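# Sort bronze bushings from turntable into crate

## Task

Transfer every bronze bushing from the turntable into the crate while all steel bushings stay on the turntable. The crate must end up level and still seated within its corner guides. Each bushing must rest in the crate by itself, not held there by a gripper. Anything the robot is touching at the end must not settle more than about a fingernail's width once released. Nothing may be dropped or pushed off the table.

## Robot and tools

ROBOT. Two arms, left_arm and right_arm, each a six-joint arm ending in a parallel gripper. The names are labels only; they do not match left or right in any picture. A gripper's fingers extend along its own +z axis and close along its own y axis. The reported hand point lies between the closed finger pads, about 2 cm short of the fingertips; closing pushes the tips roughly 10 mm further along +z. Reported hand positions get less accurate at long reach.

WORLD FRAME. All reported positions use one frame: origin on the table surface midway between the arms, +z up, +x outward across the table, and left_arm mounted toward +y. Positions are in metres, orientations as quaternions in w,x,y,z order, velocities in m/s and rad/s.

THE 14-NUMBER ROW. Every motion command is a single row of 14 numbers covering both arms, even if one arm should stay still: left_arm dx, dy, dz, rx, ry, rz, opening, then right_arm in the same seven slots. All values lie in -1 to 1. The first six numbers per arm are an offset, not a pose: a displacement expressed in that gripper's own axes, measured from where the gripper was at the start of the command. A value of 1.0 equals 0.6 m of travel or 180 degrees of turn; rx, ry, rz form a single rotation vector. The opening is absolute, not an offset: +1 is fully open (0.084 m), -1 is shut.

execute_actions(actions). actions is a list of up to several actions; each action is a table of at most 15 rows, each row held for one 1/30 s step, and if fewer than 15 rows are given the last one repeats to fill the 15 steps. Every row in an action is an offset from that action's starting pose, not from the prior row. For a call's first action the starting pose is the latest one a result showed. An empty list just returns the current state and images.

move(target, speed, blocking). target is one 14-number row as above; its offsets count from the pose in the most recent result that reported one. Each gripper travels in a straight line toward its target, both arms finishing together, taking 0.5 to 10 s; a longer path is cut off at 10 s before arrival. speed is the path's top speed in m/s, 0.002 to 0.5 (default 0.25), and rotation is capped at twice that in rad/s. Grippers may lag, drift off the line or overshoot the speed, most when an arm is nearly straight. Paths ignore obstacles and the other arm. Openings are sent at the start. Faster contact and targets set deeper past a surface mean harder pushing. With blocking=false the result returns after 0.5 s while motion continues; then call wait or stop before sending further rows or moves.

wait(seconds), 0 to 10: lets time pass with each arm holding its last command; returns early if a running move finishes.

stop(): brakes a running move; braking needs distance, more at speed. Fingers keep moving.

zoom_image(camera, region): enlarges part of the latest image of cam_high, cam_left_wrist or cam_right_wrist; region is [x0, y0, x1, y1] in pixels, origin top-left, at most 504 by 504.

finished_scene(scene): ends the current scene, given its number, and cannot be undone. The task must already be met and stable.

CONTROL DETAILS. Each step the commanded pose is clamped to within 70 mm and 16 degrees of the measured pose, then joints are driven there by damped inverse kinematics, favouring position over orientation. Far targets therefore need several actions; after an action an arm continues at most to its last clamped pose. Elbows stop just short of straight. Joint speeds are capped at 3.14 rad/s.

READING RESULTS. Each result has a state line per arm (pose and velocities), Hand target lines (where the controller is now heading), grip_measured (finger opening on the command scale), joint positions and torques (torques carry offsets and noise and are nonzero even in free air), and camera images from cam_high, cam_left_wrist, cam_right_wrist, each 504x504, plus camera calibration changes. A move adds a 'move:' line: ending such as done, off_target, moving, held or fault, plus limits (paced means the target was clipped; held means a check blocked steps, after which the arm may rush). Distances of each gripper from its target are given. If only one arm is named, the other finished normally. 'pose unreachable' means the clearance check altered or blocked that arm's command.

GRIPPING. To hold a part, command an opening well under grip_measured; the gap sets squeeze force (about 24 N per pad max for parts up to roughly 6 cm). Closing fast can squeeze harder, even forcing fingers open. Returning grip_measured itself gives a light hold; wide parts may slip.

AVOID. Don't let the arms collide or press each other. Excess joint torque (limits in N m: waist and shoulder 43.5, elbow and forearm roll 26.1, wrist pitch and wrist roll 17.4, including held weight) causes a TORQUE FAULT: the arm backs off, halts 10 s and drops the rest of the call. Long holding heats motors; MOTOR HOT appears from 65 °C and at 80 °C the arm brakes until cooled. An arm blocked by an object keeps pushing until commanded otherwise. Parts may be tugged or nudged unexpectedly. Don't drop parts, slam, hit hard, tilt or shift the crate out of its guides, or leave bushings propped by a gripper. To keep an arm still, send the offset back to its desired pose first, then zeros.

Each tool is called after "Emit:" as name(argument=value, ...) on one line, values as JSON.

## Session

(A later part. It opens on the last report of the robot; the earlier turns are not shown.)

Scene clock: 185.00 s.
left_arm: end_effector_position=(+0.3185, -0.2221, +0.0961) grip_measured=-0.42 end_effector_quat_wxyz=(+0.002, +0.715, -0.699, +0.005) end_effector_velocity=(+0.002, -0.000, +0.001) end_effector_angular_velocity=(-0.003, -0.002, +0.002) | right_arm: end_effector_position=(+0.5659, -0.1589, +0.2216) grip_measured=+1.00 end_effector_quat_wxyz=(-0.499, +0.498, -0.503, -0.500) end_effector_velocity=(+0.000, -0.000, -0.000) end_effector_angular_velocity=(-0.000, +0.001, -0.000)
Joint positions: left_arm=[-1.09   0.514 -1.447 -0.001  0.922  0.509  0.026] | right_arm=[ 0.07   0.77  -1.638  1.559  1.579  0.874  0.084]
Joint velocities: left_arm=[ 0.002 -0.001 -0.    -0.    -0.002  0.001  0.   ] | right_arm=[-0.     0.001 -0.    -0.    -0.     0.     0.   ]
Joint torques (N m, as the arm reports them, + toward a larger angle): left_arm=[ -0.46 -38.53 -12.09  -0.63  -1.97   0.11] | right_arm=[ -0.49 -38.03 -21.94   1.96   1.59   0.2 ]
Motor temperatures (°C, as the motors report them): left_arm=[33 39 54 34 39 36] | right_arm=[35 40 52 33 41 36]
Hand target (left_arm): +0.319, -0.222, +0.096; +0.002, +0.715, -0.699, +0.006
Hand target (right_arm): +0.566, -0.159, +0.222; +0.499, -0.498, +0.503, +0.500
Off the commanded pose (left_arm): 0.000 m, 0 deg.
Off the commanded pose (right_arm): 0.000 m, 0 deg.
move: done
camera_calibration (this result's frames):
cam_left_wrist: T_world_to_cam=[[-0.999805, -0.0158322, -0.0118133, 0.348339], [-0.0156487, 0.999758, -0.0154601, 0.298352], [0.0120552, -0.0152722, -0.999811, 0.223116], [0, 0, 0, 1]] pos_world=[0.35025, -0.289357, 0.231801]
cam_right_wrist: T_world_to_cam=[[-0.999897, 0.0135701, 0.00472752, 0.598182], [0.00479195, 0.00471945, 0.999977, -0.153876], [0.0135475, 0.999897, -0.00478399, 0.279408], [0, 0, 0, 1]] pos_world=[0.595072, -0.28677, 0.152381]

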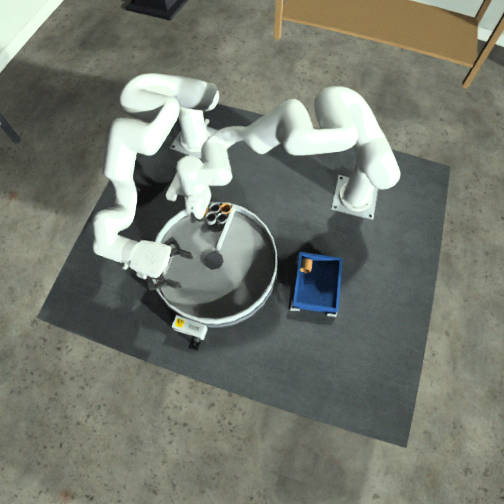

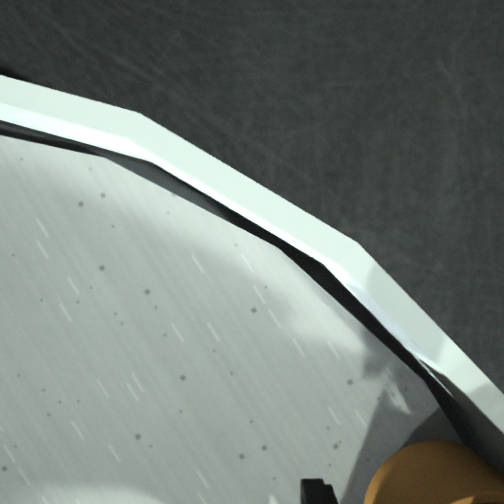

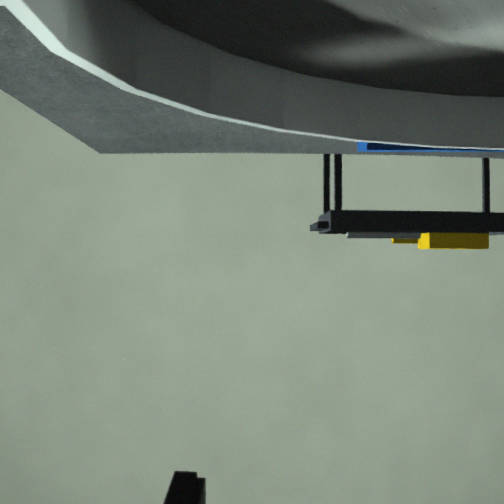

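Emit:
execute_actions(actions=[[[0,0,0,0,0,0,-1, 0,0,0,0,0,0,1]],[[0,0,0,0,0,0,-1, 0,0,0,0,0,0,1]]])

Emit:
move(target=[0,0,-0.235,0,0,0,-1, 0,0,0,0,0,0,1], speed=0.15)

Emit:
move(target=[-0.762,-0.285,0,0,0,0,-1, 0,0,0,0,0,0,1], speed=0.3)

Emit:
move(target=[0,0,0,0,0,0,1, 0,0.225,0.485,0,0,0,1], speed=0.3)

Scene clock: 196.10 s.
left_arm: end_effector_position=(+0.3185, -0.2221, +0.0962) grip_measured=-0.71 end_effector_quat_wxyz=(+0.002, +0.715, -0.699, +0.005) end_effector_velocity=(+0.000, +0.000, -0.000) end_effector_angular_velocity=(+0.000, +0.000, -0.000) | right_arm: end_effector_position=(+0.5659, -0.1589, +0.2216) grip_measured=+1.00 end_effector_quat_wxyz=(-0.499, +0.498, -0.503, -0.500) end_effector_velocity=(-0.000, +0.000, -0.001) end_effector_angular_velocity=(-0.002, +0.000, +0.002)
Joint positions: left_arm=[-1.09   0.514 -1.447 -0.001  0.921  0.509  0.013] | right_arm=[ 0.07   0.77  -1.638  1.559  1.579  0.874  0.084]
Joint velocities: left_arm=[ 0.  0.  0. -0. -0.  0. -0.] | right_arm=[ 0.     0.002 -0.    -0.003  0.    -0.001 -0.   ]
Joint torques (N m, as the arm reports them, + toward a larger angle): left_arm=[  0.15 -39.5  -12.05  -1.07  -2.27   0.2 ] | right_arm=[ -0.4  -37.74 -22.09   1.85   1.61   0.31]
Motor temperatures (°C, as the motors report them): left_arm=[33 40 54 34 40 36] | right_arm=[35 40 52 33 41 36]
Hand target (left_arm): +0.318, -0.222, +0.096; +0.002, +0.715, -0.699, +0.005
Hand target (right_arm): +0.566, -0.159, +0.222; +0.499, -0.498, +0.503, +0.500
Off the commanded pose (left_arm): 0.000 m, 0 deg.
Off the commanded pose (right_arm): 0.000 m, 0 deg.
camera_calibration (this result's frames):
cam_left_wrist: T_world_to_cam=[[-0.999805, -0.0158322, -0.0118225, 0.348342], [-0.0156484, 0.999758, -0.0154778, 0.298359], [0.0120647, -0.0152898, -0.99981, 0.223118], [0, 0, 0, 1]] pos_world=[0.350251, -0.28936, 0.231812]
cam_right_wrist: T_world_to_cam=[[-0.999897, 0.0135702, 0.00472764, 0.598182], [0.00479207, 0.00471934, 0.999977, -0.153876], [0.0135476, 0.999897, -0.00478388, 0.279408], [0, 0, 0, 1]] pos_world=[0.595072, -0.28677, 0.152381]

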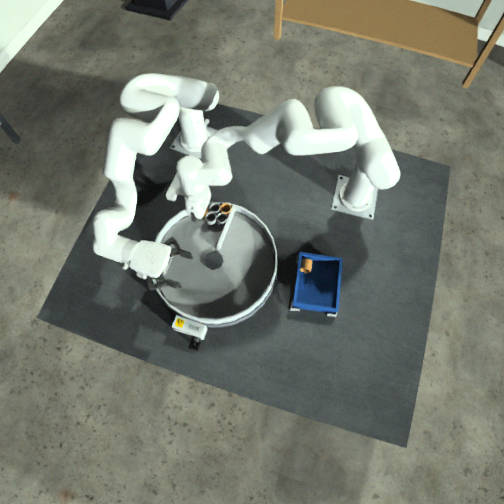

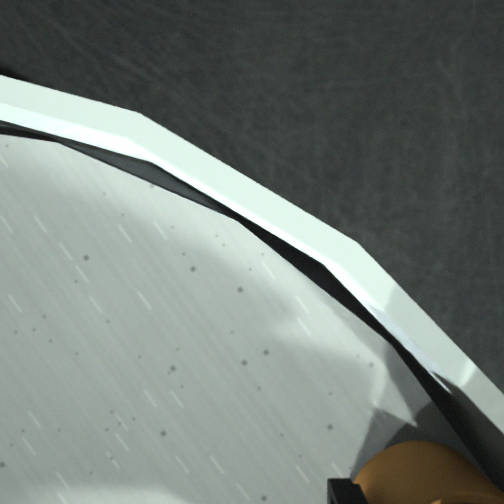

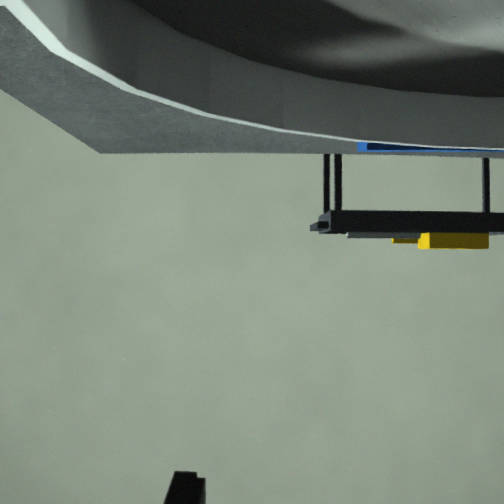

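Scene clock: 197.43 s.
left_arm: end_effector_position=(+0.3177, -0.2199, +0.2359) grip_measured=-0.71 end_effector_quat_wxyz=(+0.002, +0.715, -0.699, +0.005) end_effector_velocity=(-0.000, -0.000, +0.003) end_effector_angular_velocity=(+0.002, +0.001, +0.000) | right_arm: end_effector_position=(+0.5659, -0.1589, +0.2216) grip_measured=+1.00 end_effector_quat_wxyz=(-0.499, +0.498, -0.503, -0.500) end_effector_velocity=(+0.000, -0.000, -0.001) end_effector_angular_velocity=(-0.000, +0.001, -0.001)
Joint positions: left_arm=[-1.089  0.382 -1.66  -0.001  1.269  0.509  0.013] | right_arm=[ 0.07   0.77  -1.638  1.559  1.579  0.874  0.084]
Joint velocities: left_arm=[-0.     0.002 -0.012 -0.     0.013 -0.    -0.   ] | right_arm=[-0.     0.     0.001  0.    -0.001  0.    -0.   ]
Joint torques (N m, as the arm reports them, + toward a larger angle): left_arm=[  0.9  -37.39 -12.83  -1.07  -2.68   0.12] | right_arm=[ -0.51 -37.7  -22.     1.86   1.49   0.18]
Motor temperatures (°C, as the motors report them): left_arm=[33 40 54 34 40 36] | right_arm=[35 40 52 33 41 36]
Hand target (left_arm): +0.318, -0.220, +0.237; +0.002, +0.715, -0.699, +0.005
Hand target (right_arm): +0.566, -0.159, +0.222; +0.499, -0.498, +0.503, +0.500
Off the commanded pose (left_arm): 0.001 m, 0 deg.
Off the commanded pose (right_arm): 0.000 m, 0 deg.
move: done
camera_calibration (this result's frames):
cam_left_wrist: T_world_to_cam=[[-0.999805, -0.0163126, -0.0111505, 0.349007], [-0.0161588, 0.999775, -0.0137478, 0.298081], [0.0113722, -0.0135649, -0.999843, 0.36348], [0, 0, 0, 1]] pos_world=[0.349622, -0.28739, 0.371413]
cam_right_wrist: T_world_to_cam=[[-0.999897, 0.0135702, 0.00472762, 0.598182], [0.00479205, 0.00471932, 0.999977, -0.153876], [0.0135476, 0.999897, -0.00478386, 0.279408], [0, 0, 0, 1]] pos_world=[0.595072, -0.28677, 0.152381]

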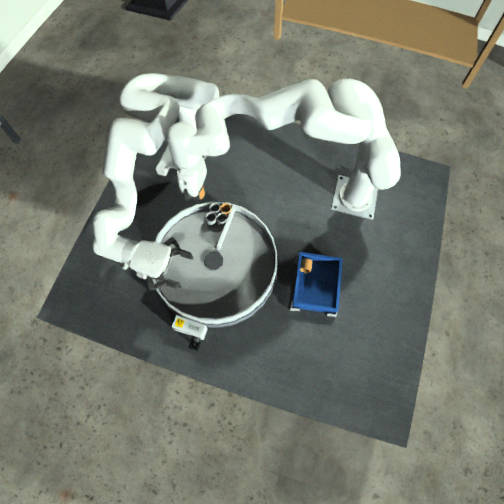

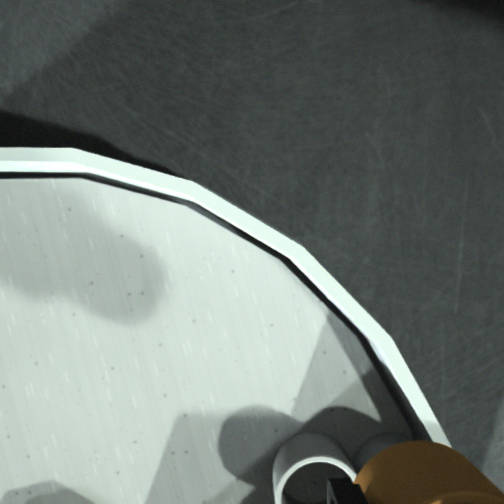

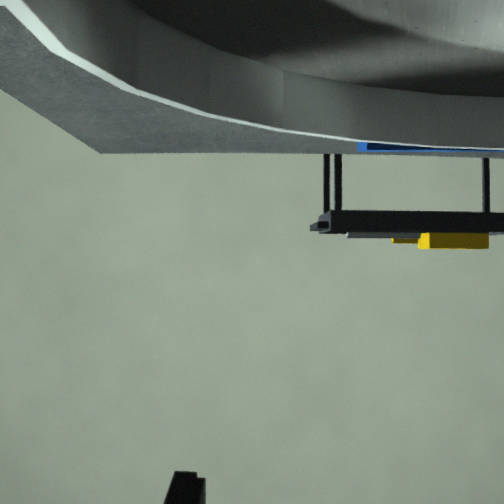

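Scene clock: 199.63 s.
left_arm: end_effector_position=(+0.4778, +0.2401, +0.2318) grip_measured=-0.71 end_effector_quat_wxyz=(+0.002, +0.715, -0.699, +0.004) end_effector_velocity=(+0.001, +0.003, -0.000) end_effector_angular_velocity=(-0.001, +0.002, +0.002) | right_arm: end_effector_position=(+0.5659, -0.1589, +0.2216) grip_measured=+1.00 end_effector_quat_wxyz=(-0.499, +0.498, -0.503, -0.500) end_effector_velocity=(+0.000, -0.000, +0.000) end_effector_angular_velocity=(-0.000, -0.001, +0.000)
Joint positions: left_arm=[-0.142 -0.056 -1.089 -0.008  1.14   1.46   0.013] | right_arm=[ 0.07   0.77  -1.638  1.559  1.579  0.874  0.084]
Joint velocities: left_arm=[ 0.007  0.003 -0.003 -0.001  0.002  0.005 -0.   ] | right_arm=[-0.    -0.001 -0.    -0.     0.     0.     0.   ]
Joint torques (N m, as the arm reports them, + toward a larger angle): left_arm=[ -0.01 -25.38 -12.59  -0.83  -2.03   0.02] | right_arm=[ -0.56 -37.67 -21.96   1.74   1.63   0.29]
Motor temperatures (°C, as the motors report them): left_arm=[33 40 54 34 40 36] | right_arm=[35 40 52 33 41 36]
Hand target (left_arm): +0.478, +0.241, +0.232; +0.002, +0.715, -0.699, +0.004
Hand target (right_arm): +0.566, -0.159, +0.222; +0.499, -0.498, +0.503, +0.500
Off the commanded pose (left_arm): 0.001 m, 0 deg.
Off the commanded pose (right_arm): 0.000 m, 0 deg.
move: done
camera_calibration (this result's frames):
cam_left_wrist: T_world_to_cam=[[-0.999828, -0.0154026, -0.0103631, 0.51611], [-0.0152723, 0.999805, -0.0125396, -0.160081], [0.0105542, -0.0123792, -0.999868, 0.363876], [0, 0, 0, 1]] pos_world=[0.509736, 0.172504, 0.367169]
cam_right_wrist: T_world_to_cam=[[-0.999897, 0.0135702, 0.0047275, 0.598182], [0.00479193, 0.00471932, 0.999977, -0.153876], [0.0135476, 0.999897, -0.00478386, 0.279408], [0, 0, 0, 1]] pos_world=[0.595072, -0.28677, 0.152381]

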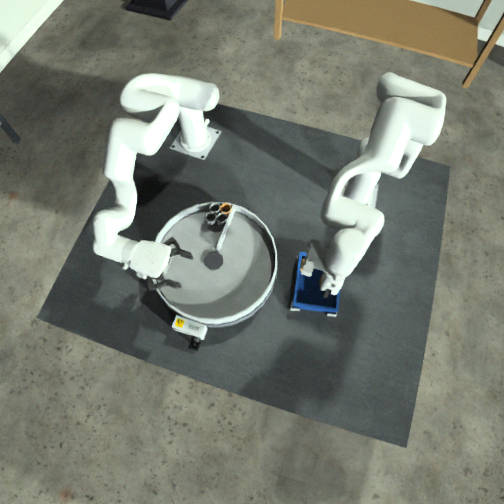

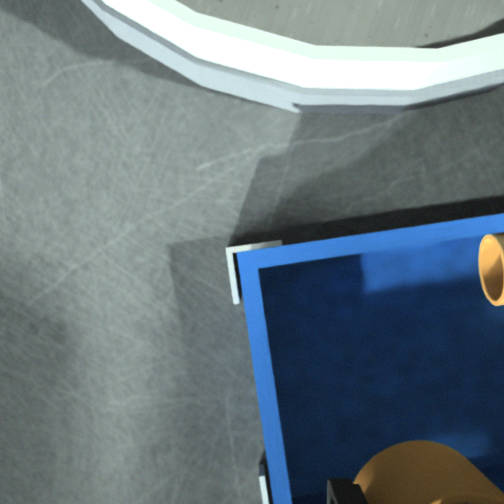

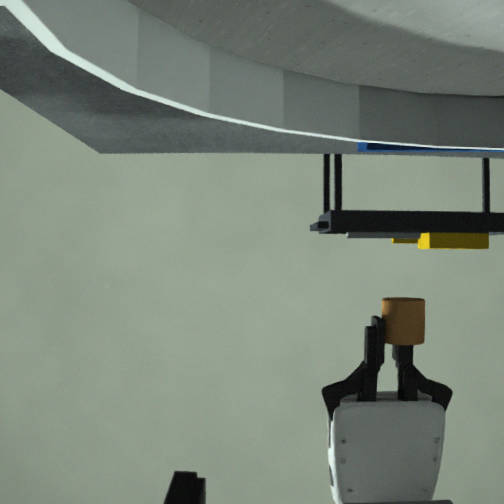

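Scene clock: 201.30 s.
left_arm: end_effector_position=(+0.4778, +0.2401, +0.2318) grip_measured=+1.00 end_effector_quat_wxyz=(+0.002, +0.715, -0.699, +0.004) end_effector_velocity=(+0.000, +0.000, +0.000) end_effector_angular_velocity=(+0.001, -0.001, -0.000) | right_arm: end_effector_position=(+0.4320, +0.1315, +0.2214) grip_measured=+1.00 end_effector_quat_wxyz=(-0.499, +0.499, -0.504, -0.499) end_effector_velocity=(-0.002, +0.004, +0.001) end_effector_angular_velocity=(+0.003, -0.001, +0.004)
Joint positions: left_arm=[-0.142 -0.056 -1.089 -0.008  1.14   1.46   0.084] | right_arm=[ 0.674  0.624 -1.414  2.008  1.161  0.704  0.084]
Joint velocities: left_arm=[ 0.     0.    -0.     0.001 -0.     0.    -0.   ] | right_arm=[ 0.006  0.003 -0.005  0.003 -0.001 -0.     0.   ]
Joint torques (N m, as the arm reports them, + toward a larger angle): left_arm=[ -0.69 -26.05 -12.84  -1.29  -2.36   0.6 ] | right_arm=[ -0.9  -35.94 -22.34   0.83   1.82   0.23]
Motor temperatures (°C, as the motors report them): left_arm=[33 40 54 34 40 36] | right_arm=[35 40 52 33 41 36]
Hand target (left_arm): +0.478, +0.240, +0.232; +0.002, +0.715, -0.699, +0.004
Hand target (right_arm): +0.432, +0.132, +0.221; +0.499, -0.499, +0.503, +0.499
Off the commanded pose (left_arm): 0.000 m, 0 deg.
Off the commanded pose (right_arm): 0.001 m, 0 deg.
move: done
camera_calibration (this result's frames):
cam_left_wrist: T_world_to_cam=[[-0.999828, -0.0154026, -0.0103629, 0.51611], [-0.0152722, 0.999805, -0.0125396, -0.160081], [0.010554, -0.0123792, -0.999868, 0.363876], [0, 0, 0, 1]] pos_world=[0.509735, 0.172504, 0.367169]
cam_right_wrist: T_world_to_cam=[[-0.999892, 0.0140803, 0.00431781, 0.460357], [0.00439568, 0.00550413, 0.999975, -0.154318], [0.0140562, 0.999886, -0.00556543, -0.00917253], [0, 0, 0, 1]] pos_world=[0.461115, 0.00353888, 0.152275]

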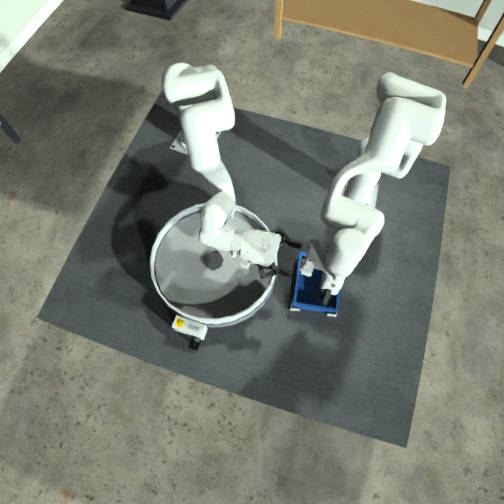

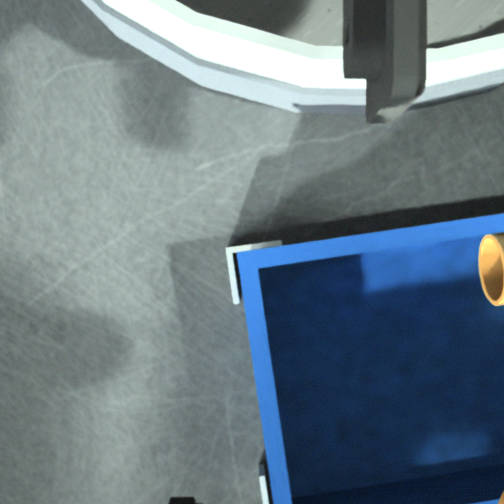

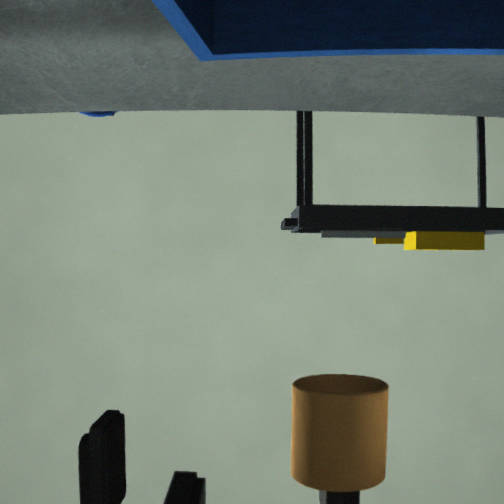

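Emit:
move(target=[0,0,0,0,0,0,1, 0.003,0.007,0.181,0,0,0,1], speed=0.12)

Emit:
execute_actions(actions=[[[0,0,0,0,0,0,1, 0,0,0,0,0,0,-1]],[[0,0,0,0,0,0,1, 0,0,0,0,0,0,-1]],[[0,0,0,0,0,0,1, 0,0,0,0,0,0,-1]]])

Emit:
move(target=[0,0,-0.12,0,0,0,1, 0,0,0,0,0,0,-1], speed=0.06)

Emit:
move(target=[0,0,0,0,0,0,1, 0.088,0,0,0,0,0,-1], speed=0.1)

Emit:
execute_actions(actions=[[[0,0,0,0,0,0,1, 0,0,0,0,0,0,1]],[[0,0,0,0,0,0,1, 0,0,0,0,0,0,1]]])

Emit:
move(target=[0,0,0,0,0,0,1, -0.09,0,-0.175,0,0,0,1], speed=0.2)

Emit:
move(target=[0,0,0,0,0,0,1, 0,-0.228,-0.49,0,0,0,1], speed=0.3)

Emit:
move(target=[0.68,0.27,0.055,0,0,0,-0.4, 0,0,0,0,0,0,1], speed=0.35)

Scene clock: 213.50 s.
left_arm: end_effector_position=(+0.4778, +0.2401, +0.2318) grip_measured=+1.00 end_effector_quat_wxyz=(+0.002, +0.715, -0.699, +0.004) end_effector_velocity=(+0.001, -0.000, +0.001) end_effector_angular_velocity=(-0.000, -0.002, -0.001) | right_arm: end_effector_position=(+0.4286, +0.2398, +0.2196) grip_measured=+1.00 end_effector_quat_wxyz=(-0.499, +0.498, -0.504, -0.499) end_effector_velocity=(-0.001, +0.002, +0.002) end_effector_angular_velocity=(+0.001, -0.003, +0.002)
Joint positions: left_arm=[-0.142 -0.056 -1.089 -0.008  1.14   1.46   0.084] | right_arm=[ 0.841  0.84  -1.772  2.081  0.983  0.781  0.084]
Joint velocities: left_arm=[-0.    -0.    -0.002 -0.    -0.001  0.     0.   ] | right_arm=[ 0.003  0.003 -0.009 -0.002 -0.002  0.002 -0.   ]
Joint torques (N m, as the arm reports them, + toward a larger angle): left_arm=[  0.13 -25.76 -12.65  -1.07  -2.34   0.18] | right_arm=[ -0.93 -40.16 -23.65   0.68   1.74   0.4 ]
Motor temperatures (°C, as the motors report them): left_arm=[33 39 54 34 40 36] | right_arm=[35 40 52 33 41 36]
Hand target (left_arm): +0.478, +0.240, +0.232; +0.002, +0.715, -0.699, +0.004
Hand target (right_arm): +0.428, +0.240, +0.220; +0.499, -0.499, +0.504, +0.499
Off the commanded pose (left_arm): 0.000 m, 0 deg.
Off the commanded pose (right_arm): 0.001 m, 0 deg.
move: done
camera_calibration (this result's frames):
cam_left_wrist: T_world_to_cam=[[-0.999828, -0.0154026, -0.010363, 0.51611], [-0.0152723, 0.999805, -0.0125397, -0.160081], [0.0105541, -0.0123792, -0.999868, 0.363876], [0, 0, 0, 1]] pos_world=[0.509736, 0.172504, 0.367169]
cam_right_wrist: T_world_to_cam=[[-0.999883, 0.0147558, 0.00402678, 0.455333], [0.00410683, 0.00539907, 0.999977, -0.153031], [0.0147337, 0.999877, -0.00545903, -0.117746], [0, 0, 0, 1]] pos_world=[0.457643, 0.111839, 0.150551]

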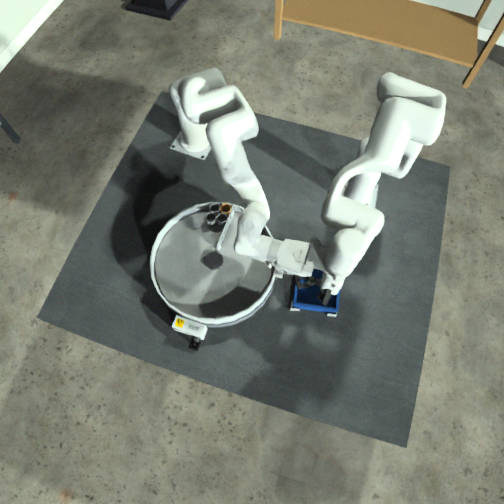

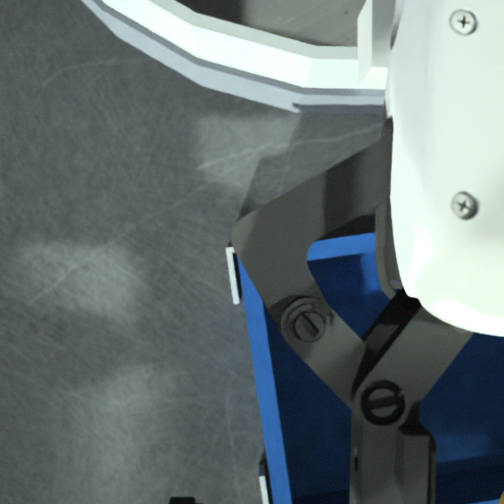

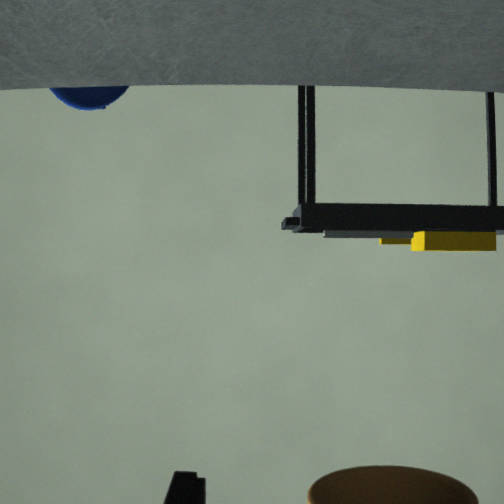

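Scene clock: 215.00 s.
left_arm: end_effector_position=(+0.4779, +0.2402, +0.2318) grip_measured=+1.00 end_effector_quat_wxyz=(+0.001, +0.715, -0.699, +0.004) end_effector_velocity=(-0.000, -0.001, -0.000) end_effector_angular_velocity=(-0.000, +0.000, -0.002) | right_arm: end_effector_position=(+0.4285, +0.2399, +0.2197) grip_measured=-0.14 end_effector_quat_wxyz=(-0.499, +0.498, -0.504, -0.499) end_effector_velocity=(-0.000, -0.000, -0.001) end_effector_angular_velocity=(-0.002, +0.000, -0.000)
Joint positions: left_arm=[-0.142 -0.055 -1.089 -0.008  1.14   1.46   0.084] | right_arm=[ 0.842  0.84  -1.772  2.081  0.984  0.781  0.038]
Joint velocities: left_arm=[-0.002  0.     0.    -0.    -0.    -0.     0.   ] | right_arm=[-0.     0.     0.001 -0.001 -0.001 -0.     0.   ]
Joint torques (N m, as the arm reports them, + toward a larger angle): left_arm=[  0.19 -25.8  -12.64  -1.08  -2.09  -0.17] | right_arm=[ -0.84 -39.97 -23.88   0.84   1.65   0.25]
Motor temperatures (°C, as the motors report them): left_arm=[33 39 54 34 40 36] | right_arm=[35 40 52 33 41 36]
Hand target (left_arm): +0.478, +0.240, +0.232; +0.001, +0.715, -0.699, +0.004
Hand target (right_arm): +0.429, +0.240, +0.220; +0.499, -0.498, +0.504, +0.499
Off the commanded pose (left_arm): 0.000 m, 0 deg.
Off the commanded pose (right_arm): 0.000 m, 0 deg.
camera_calibration (this result's frames):
cam_left_wrist: T_world_to_cam=[[-0.999825, -0.0154699, -0.0105566, 0.51624], [-0.015338, 0.999805, -0.0124671, -0.160134], [0.0107474, -0.0123029, -0.999867, 0.363787], [0, 0, 0, 1]] pos_world=[0.509784, 0.172565, 0.367192]
cam_right_wrist: T_world_to_cam=[[-0.999887, 0.0145466, 0.00391005, 0.455328], [0.00398724, 0.00528129, 0.999978, -0.153035], [0.0145256, 0.99988, -0.00533869, -0.117729], [0, 0, 0, 1]] pos_world=[0.457596, 0.1119, 0.150623]

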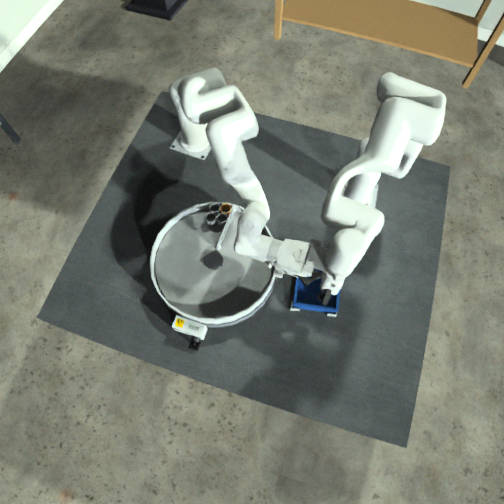

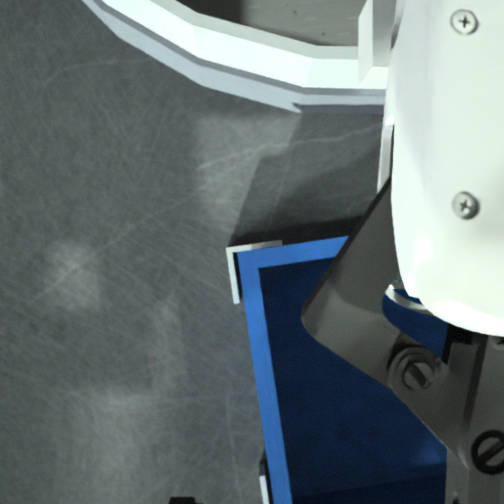

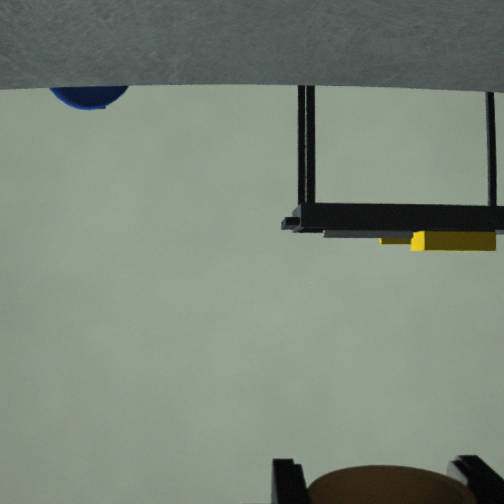

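Scene clock: 216.53 s.
left_arm: end_effector_position=(+0.4774, +0.2409, +0.3034) grip_measured=+1.00 end_effector_quat_wxyz=(+0.002, +0.715, -0.699, +0.004) end_effector_velocity=(-0.000, -0.000, +0.001) end_effector_angular_velocity=(+0.001, +0.004, -0.001) | right_arm: end_effector_position=(+0.4285, +0.2399, +0.2197) grip_measured=-0.14 end_effector_quat_wxyz=(-0.499, +0.498, -0.504, -0.499) end_effector_velocity=(-0.000, +0.000, -0.001) end_effector_angular_velocity=(-0.000, +0.001, +0.001)
Joint positions: left_arm=[-0.14  -0.082 -1.265 -0.007  1.344  1.46   0.084] | right_arm=[ 0.842  0.84  -1.772  2.081  0.984  0.781  0.038]
Joint velocities: left_arm=[-0.001  0.002 -0.006  0.     0.008 -0.    -0.   ] | right_arm=[ 0.     0.002 -0.    -0.001  0.001  0.    -0.   ]
Joint torques (N m, as the arm reports them, + toward a larger angle): left_arm=[  0.11 -24.24 -13.21  -1.43  -2.09   0.07] | right_arm=[ -0.67 -41.03 -24.6    0.72   1.95   0.18]
Motor temperatures (°C, as the motors report them): left_arm=[33 39 54 34 40 36] | right_arm=[35 40 52 33 41 36]
Hand target (left_arm): +0.477, +0.241, +0.304; +0.001, +0.715, -0.699, +0.004
Hand target (right_arm): +0.429, +0.240, +0.220; +0.499, -0.498, +0.504, +0.499
Off the commanded pose (left_arm): 0.001 m, 0 deg.
Off the commanded pose (right_arm): 0.000 m, 0 deg.
move: done
camera_calibration (this result's frames):
cam_left_wrist: T_world_to_cam=[[-0.999825, -0.0157819, -0.0100886, 0.516468], [-0.0156574, 0.999802, -0.0123007, -0.159862], [0.0102807, -0.0121406, -0.999873, 0.435554], [0, 0, 0, 1]] pos_world=[0.509397, 0.173269, 0.438743]
cam_right_wrist: T_world_to_cam=[[-0.999887, 0.0145467, 0.00391365, 0.455326], [0.00399089, 0.00528507, 0.999978, -0.153034], [0.0145257, 0.99988, -0.00534253, -0.117728], [0, 0, 0, 1]] pos_world=[0.457596, 0.111899, 0.15062]

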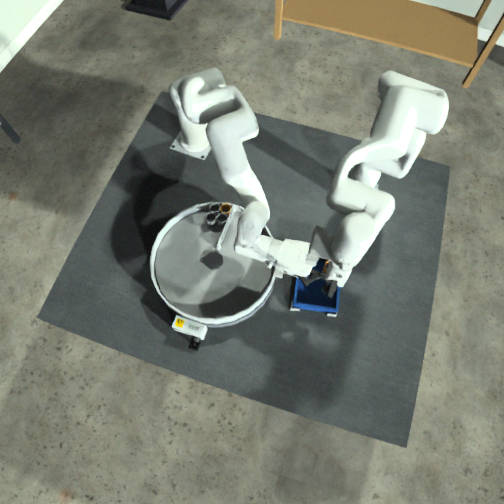

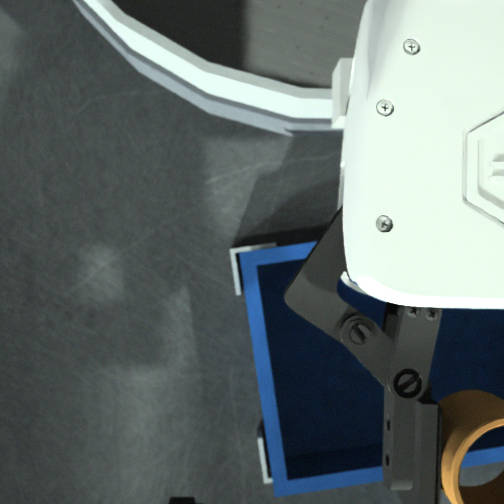

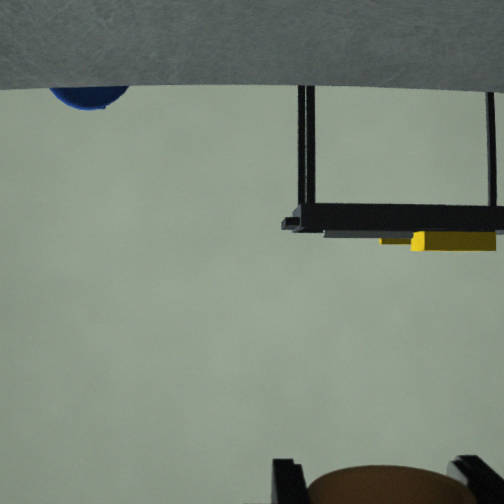

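Scene clock: 217.43 s.
left_arm: end_effector_position=(+0.4774, +0.2409, +0.3034) grip_measured=+1.00 end_effector_quat_wxyz=(+0.002, +0.715, -0.699, +0.004) end_effector_velocity=(+0.000, -0.002, +0.001) end_effector_angular_velocity=(-0.001, -0.002, -0.003) | right_arm: end_effector_position=(+0.4285, +0.2399, +0.1679) grip_measured=-0.14 end_effector_quat_wxyz=(-0.499, +0.499, -0.503, -0.499) end_effector_velocity=(+0.002, +0.002, +0.007) end_effector_angular_velocity=(+0.013, -0.010, +0.001)
Joint positions: left_arm=[-0.14  -0.082 -1.265 -0.007  1.344  1.46   0.084] | right_arm=[ 0.837  0.941 -1.801  2.117  1.023  0.709  0.038]
Joint velocities: left_arm=[-0.004 -0.    -0.002 -0.001 -0.    -0.     0.   ] | right_arm=[ 0.     0.001 -0.012  0.004  0.005 -0.004  0.   ]
Joint torques (N m, as the arm reports them, + toward a larger angle): left_arm=[ -0.08 -25.12 -12.85  -0.71  -2.34   0.14] | right_arm=[ -0.83 -41.18 -23.51   0.73   2.01   0.23]
Motor temperatures (°C, as the motors report them): left_arm=[33 39 54 34 40 36] | right_arm=[35 40 52 33 41 36]
Hand target (left_arm): +0.477, +0.241, +0.303; +0.002, +0.715, -0.699, +0.004
Hand target (right_arm): +0.428, +0.240, +0.167; +0.499, -0.499, +0.504, +0.499
Off the commanded pose (left_arm): 0.000 m, 0 deg.
Off the commanded pose (right_arm): 0.001 m, 0 deg.
move: done
camera_calibration (this result's frames):
cam_left_wrist: T_world_to_cam=[[-0.999825, -0.0157818, -0.010087, 0.516468], [-0.0156573, 0.999802, -0.0123005, -0.159862], [0.0102791, -0.0121404, -0.999873, 0.435554], [0, 0, 0, 1]] pos_world=[0.509397, 0.173269, 0.438742]
cam_right_wrist: T_world_to_cam=[[-0.999892, 0.0143178, 0.0031691, 0.455652], [0.00323546, 0.00461378, 0.999984, -0.100761], [0.014303, 0.999887, -0.00465961, -0.118097], [0, 0, 0, 1]] pos_world=[0.457618, 0.112025, 0.0987647]

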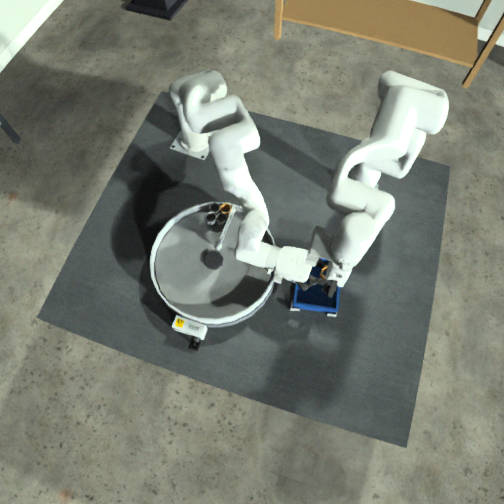

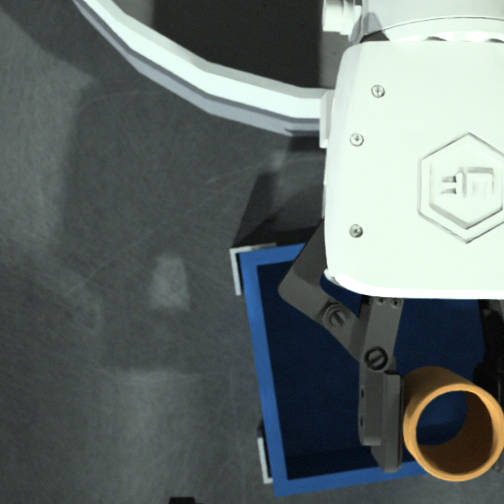

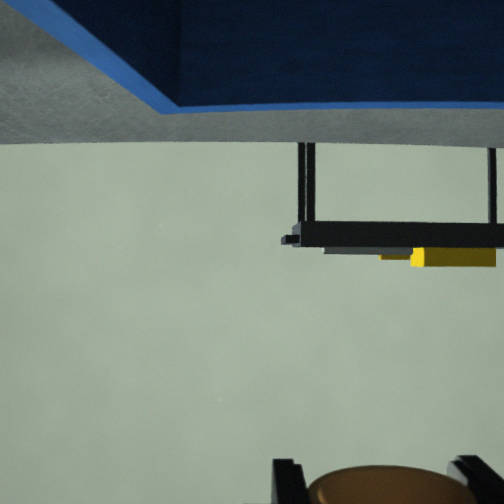

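Scene clock: 218.43 s.
left_arm: end_effector_position=(+0.4774, +0.2409, +0.3034) grip_measured=+1.00 end_effector_quat_wxyz=(+0.002, +0.715, -0.699, +0.004) end_effector_velocity=(-0.001, -0.001, -0.001) end_effector_angular_velocity=(-0.001, +0.002, -0.001) | right_arm: end_effector_position=(+0.4285, +0.2400, +0.1680) grip_measured=+1.00 end_effector_quat_wxyz=(-0.499, +0.499, -0.503, -0.499) end_effector_velocity=(-0.001, +0.000, -0.001) end_effector_angular_velocity=(+0.000, +0.000, +0.002)
Joint positions: left_arm=[-0.14  -0.082 -1.265 -0.007  1.344  1.46   0.084] | right_arm=[ 0.837  0.941 -1.801  2.117  1.023  0.709  0.084]
Joint velocities: left_arm=[-0.001 -0.     0.001 -0.001  0.001 -0.    -0.   ] | right_arm=[ 0.     0.001 -0.    -0.001  0.002 -0.     0.   ]
Joint torques (N m, as the arm reports them, + toward a larger angle): left_arm=[  0.34 -24.53 -12.71  -1.27  -2.02   0.05] | right_arm=[ -0.54 -40.65 -23.31   0.81   1.85   0.27]
Motor temperatures (°C, as the motors report them): left_arm=[33 39 54 34 40 36] | right_arm=[35 40 52 33 41 36]
Hand target (left_arm): +0.477, +0.241, +0.303; +0.002, +0.715, -0.699, +0.004
Hand target (right_arm): +0.428, +0.240, +0.168; +0.499, -0.499, +0.503, +0.499
Off the commanded pose (left_arm): 0.000 m, 0 deg.
Off the commanded pose (right_arm): 0.000 m, 0 deg.
camera_calibration (this result's frames):
cam_left_wrist: T_world_to_cam=[[-0.999825, -0.0157818, -0.0100872, 0.516468], [-0.0156574, 0.999802, -0.0123006, -0.159862], [0.0102793, -0.0121405, -0.999873, 0.435554], [0, 0, 0, 1]] pos_world=[0.509397, 0.173269, 0.438742]
cam_right_wrist: T_world_to_cam=[[-0.999893, 0.0142991, 0.00310326, 0.455668], [0.00316825, 0.00452509, 0.999985, -0.100786], [0.0142849, 0.999888, -0.00456991, -0.118119], [0, 0, 0, 1]] pos_world=[0.457626, 0.112046, 0.0988307]

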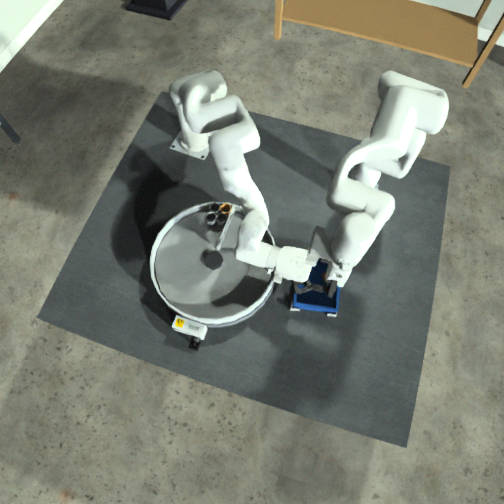

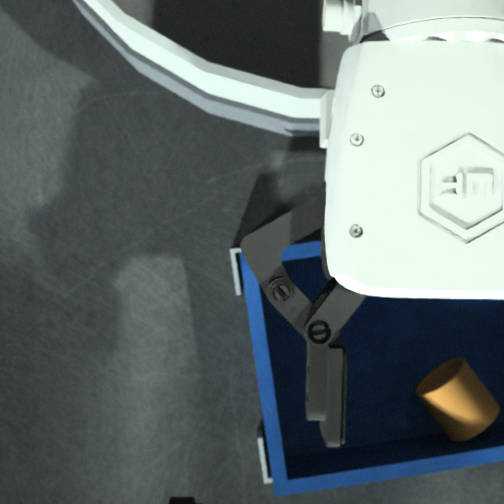

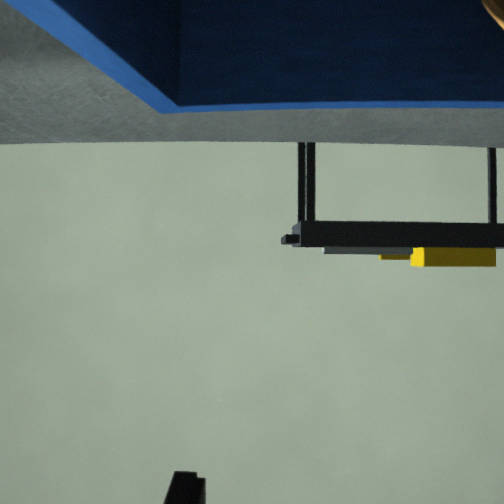

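Scene clock: 219.60 s.
left_arm: end_effector_position=(+0.4774, +0.2409, +0.3034) grip_measured=+1.00 end_effector_quat_wxyz=(+0.002, +0.715, -0.699, +0.004) end_effector_velocity=(+0.000, +0.000, +0.000) end_effector_angular_velocity=(-0.000, -0.000, +0.000) | right_arm: end_effector_position=(+0.4277, +0.1352, +0.2215) grip_measured=+1.00 end_effector_quat_wxyz=(-0.499, +0.499, -0.503, -0.499) end_effector_velocity=(+0.001, -0.002, +0.004) end_effector_angular_velocity=(+0.004, -0.004, -0.003)
Joint positions: left_arm=[-0.14  -0.082 -1.265 -0.007  1.344  1.46   0.084] | right_arm=[ 0.684  0.62  -1.408  2.018  1.156  0.698  0.084]
Joint velocities: left_arm=[ 0.     0.    -0.001 -0.     0.001  0.    -0.   ] | right_arm=[-0.003 -0.008  0.004  0.     0.002 -0.     0.   ]
Joint torques (N m, as the arm reports them, + toward a larger angle): left_arm=[  0.37 -24.77 -12.88  -1.23  -2.17   0.21] | right_arm=[ -0.89 -35.36 -22.3    0.83   1.8    0.16]
Motor temperatures (°C, as the motors report them): left_arm=[33 39 54 34 40 36] | right_arm=[35 40 52 33 41 36]
Hand target (left_arm): +0.477, +0.241, +0.303; +0.002, +0.715, -0.699, +0.004
Hand target (right_arm): +0.428, +0.135, +0.222; +0.499, -0.499, +0.503, +0.499
Off the commanded pose (left_arm): 0.000 m, 0 deg.
Off the commanded pose (right_arm): 0.001 m, 0 deg.
move: done
camera_calibration (this result's frames):
cam_left_wrist: T_world_to_cam=[[-0.999825, -0.0157818, -0.0100871, 0.516468], [-0.0156573, 0.999802, -0.0123006, -0.159862], [0.0102792, -0.0121405, -0.999873, 0.435554], [0, 0, 0, 1]] pos_world=[0.509397, 0.173269, 0.438742]
cam_right_wrist: T_world_to_cam=[[-0.999898, 0.0137861, 0.00369801, 0.45621], [0.00376326, 0.00471079, 0.999982, -0.154103], [0.0137684, 0.999894, -0.00476219, -0.0128911], [0, 0, 0, 1]] pos_world=[0.456921, 0.00732632, 0.152352]

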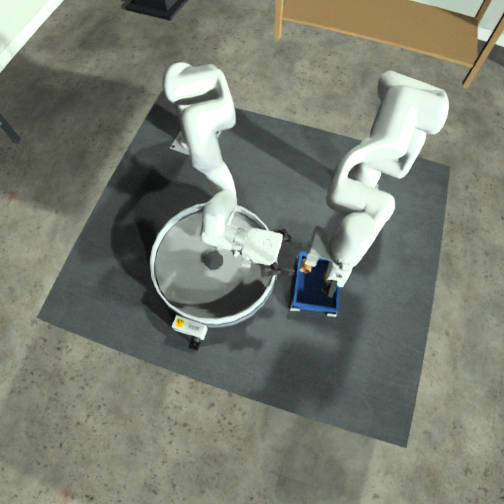

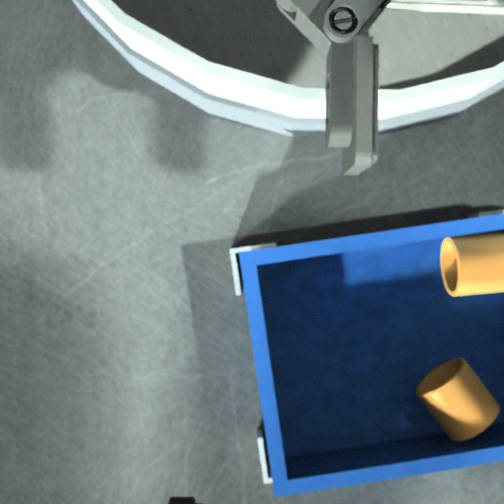

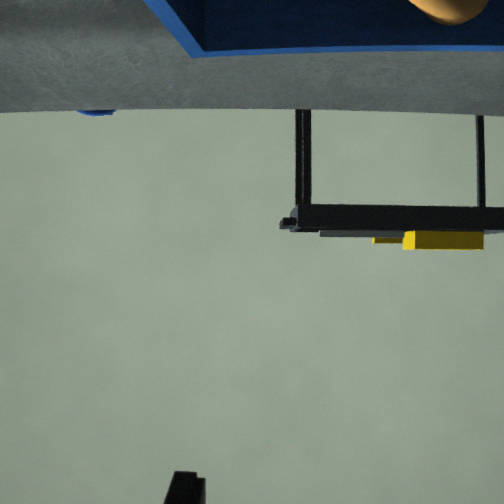

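Scene clock: 221.23 s.
left_arm: end_effector_position=(+0.4774, +0.2409, +0.3034) grip_measured=+1.00 end_effector_quat_wxyz=(+0.002, +0.715, -0.699, +0.004) end_effector_velocity=(+0.000, +0.000, +0.000) end_effector_angular_velocity=(+0.000, -0.001, +0.000) | right_arm: end_effector_position=(+0.5633, -0.1579, +0.2217) grip_measured=+1.00 end_effector_quat_wxyz=(-0.499, +0.498, -0.503, -0.500) end_effector_velocity=(+0.003, -0.005, -0.000) end_effector_angular_velocity=(-0.001, -0.000, -0.003)
Joint positions: left_arm=[-0.14  -0.082 -1.265 -0.007  1.344  1.46   0.084] | right_arm=[ 0.072  0.762 -1.624  1.56   1.579  0.867  0.084]
Joint velocities: left_arm=[ 0.001  0.    -0.001  0.001  0.     0.    -0.   ] | right_arm=[-0.008  0.007 -0.012 -0.004  0.003  0.004  0.   ]
Joint torques (N m, as the arm reports them, + toward a larger angle): left_arm=[ -0.48 -24.9  -12.56  -1.36  -2.13  -0.02] | right_arm=[ -0.49 -37.27 -21.61   1.67   1.63   0.07]
Motor temperatures (°C, as the motors report them): left_arm=[33 39 54 34 40 36] | right_arm=[35 40 52 33 41 36]
Hand target (left_arm): +0.477, +0.241, +0.303; +0.002, +0.715, -0.699, +0.004
Hand target (right_arm): +0.564, -0.159, +0.222; +0.499, -0.498, +0.503, +0.499
Off the commanded pose (left_arm): 0.000 m, 0 deg.
Off the commanded pose (right_arm): 0.001 m, 0 deg.
move: done
camera_calibration (this result's frames):
cam_left_wrist: T_world_to_cam=[[-0.999825, -0.015782, -0.0100874, 0.516468], [-0.0156575, 0.999802, -0.0123007, -0.159862], [0.0102795, -0.0121406, -0.999873, 0.435554], [0, 0, 0, 1]] pos_world=[0.509397, 0.173269, 0.438742]
cam_right_wrist: T_world_to_cam=[[-0.999905, 0.0131818, 0.00405218, 0.595598], [0.00410498, 0.00398097, 0.999984, -0.15373], [0.0131654, 0.999905, -0.00403471, 0.278558], [0, 0, 0, 1]] pos_world=[0.592505, -0.28577, 0.152438]

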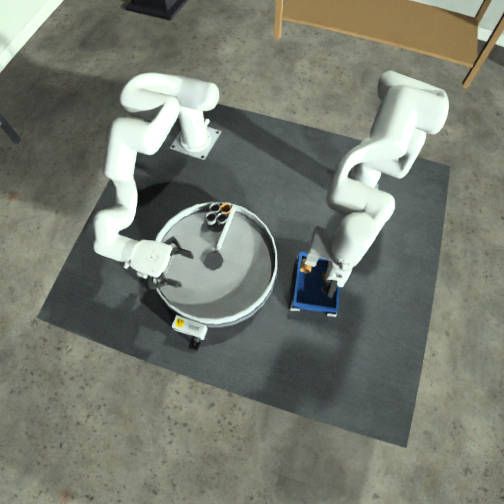

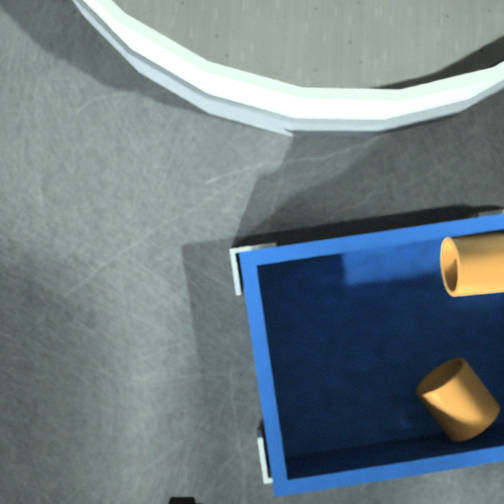

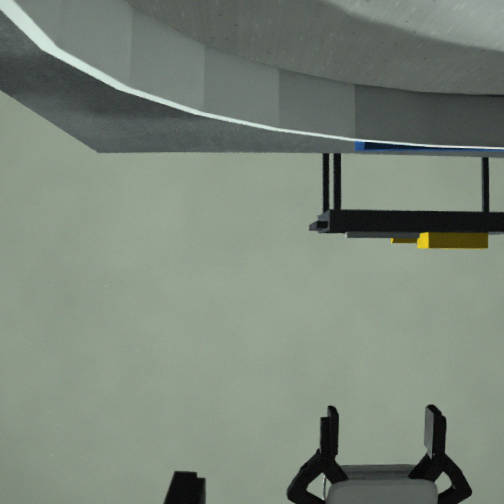

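Scene clock: 223.10 s.
left_arm: end_effector_position=(+0.3253, -0.1700, +0.2742) grip_measured=-0.42 end_effector_quat_wxyz=(+0.002, +0.715, -0.699, +0.005) end_effector_velocity=(-0.001, -0.002, -0.002) end_effector_angular_velocity=(+0.006, +0.003, -0.004) | right_arm: end_effector_position=(+0.5633, -0.1579, +0.2217) grip_measured=+1.00 end_effector_quat_wxyz=(-0.499, +0.498, -0.503, -0.500) end_effector_velocity=(+0.000, -0.000, +0.000) end_effector_angular_velocity=(+0.002, +0.002, -0.001)
Joint positions: left_arm=[-1.03   0.228 -1.557 -0.002  1.318  0.568  0.026] | right_arm=[ 0.072  0.762 -1.624  1.56   1.579  0.867  0.084]
Joint velocities: left_arm=[-0.004  0.01  -0.011  0.001  0.007 -0.001  0.   ] | right_arm=[-0.    -0.     0.     0.002  0.001  0.002  0.   ]
Joint torques (N m, as the arm reports them, + toward a larger angle): left_arm=[  0.5  -32.11 -12.45  -1.14  -2.33  -0.07] | right_arm=[ -0.24 -37.86 -21.94   1.57   1.59   0.1 ]
Motor temperatures (°C, as the motors report them): left_arm=[33 39 54 34 40 36] | right_arm=[35 40 52 33 41 36]
Hand target (left_arm): +0.325, -0.170, +0.274; +0.002, +0.715, -0.699, +0.004
Hand target (right_arm): +0.563, -0.158, +0.222; +0.499, -0.498, +0.503, +0.500
Off the commanded pose (left_arm): 0.002 m, 0 deg.
Off the commanded pose (right_arm): 0.000 m, 0 deg.
move: done
camera_calibration (this result's frames):
cam_left_wrist: T_world_to_cam=[[-0.9998, -0.0164109, -0.0114016, 0.357856], [-0.0162493, 0.999768, -0.0141272, 0.248961], [0.0116308, -0.0139391, -0.999835, 0.402264], [0, 0, 0, 1]] pos_world=[0.357152, -0.237423, 0.409795]
cam_right_wrist: T_world_to_cam=[[-0.999905, 0.0131818, 0.0040525, 0.595598], [0.0041053, 0.00398109, 0.999984, -0.153731], [0.0131654, 0.999905, -0.00403483, 0.278558], [0, 0, 0, 1]] pos_world=[0.592505, -0.285771, 0.152438]

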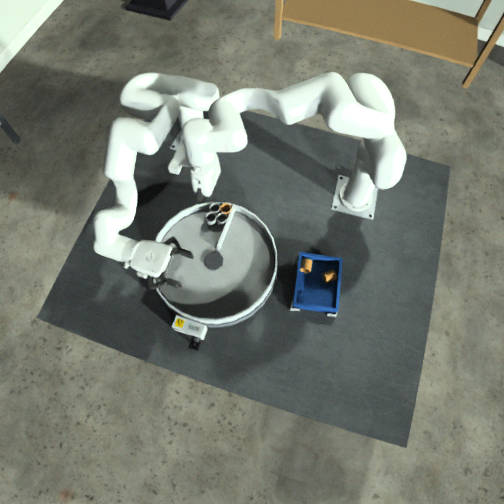

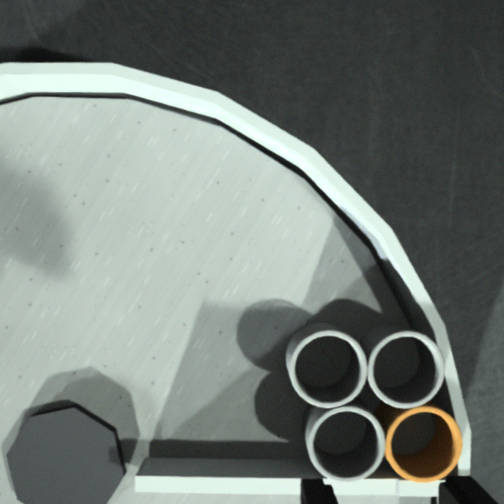

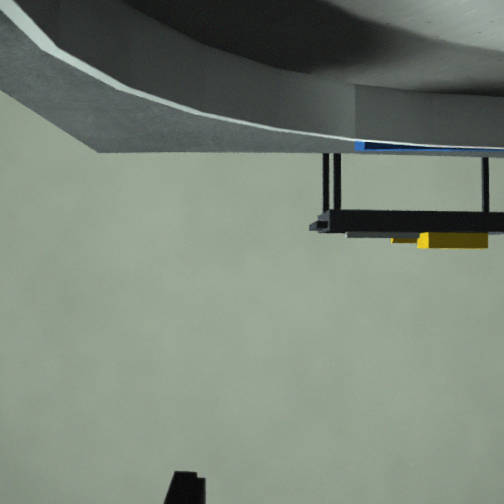

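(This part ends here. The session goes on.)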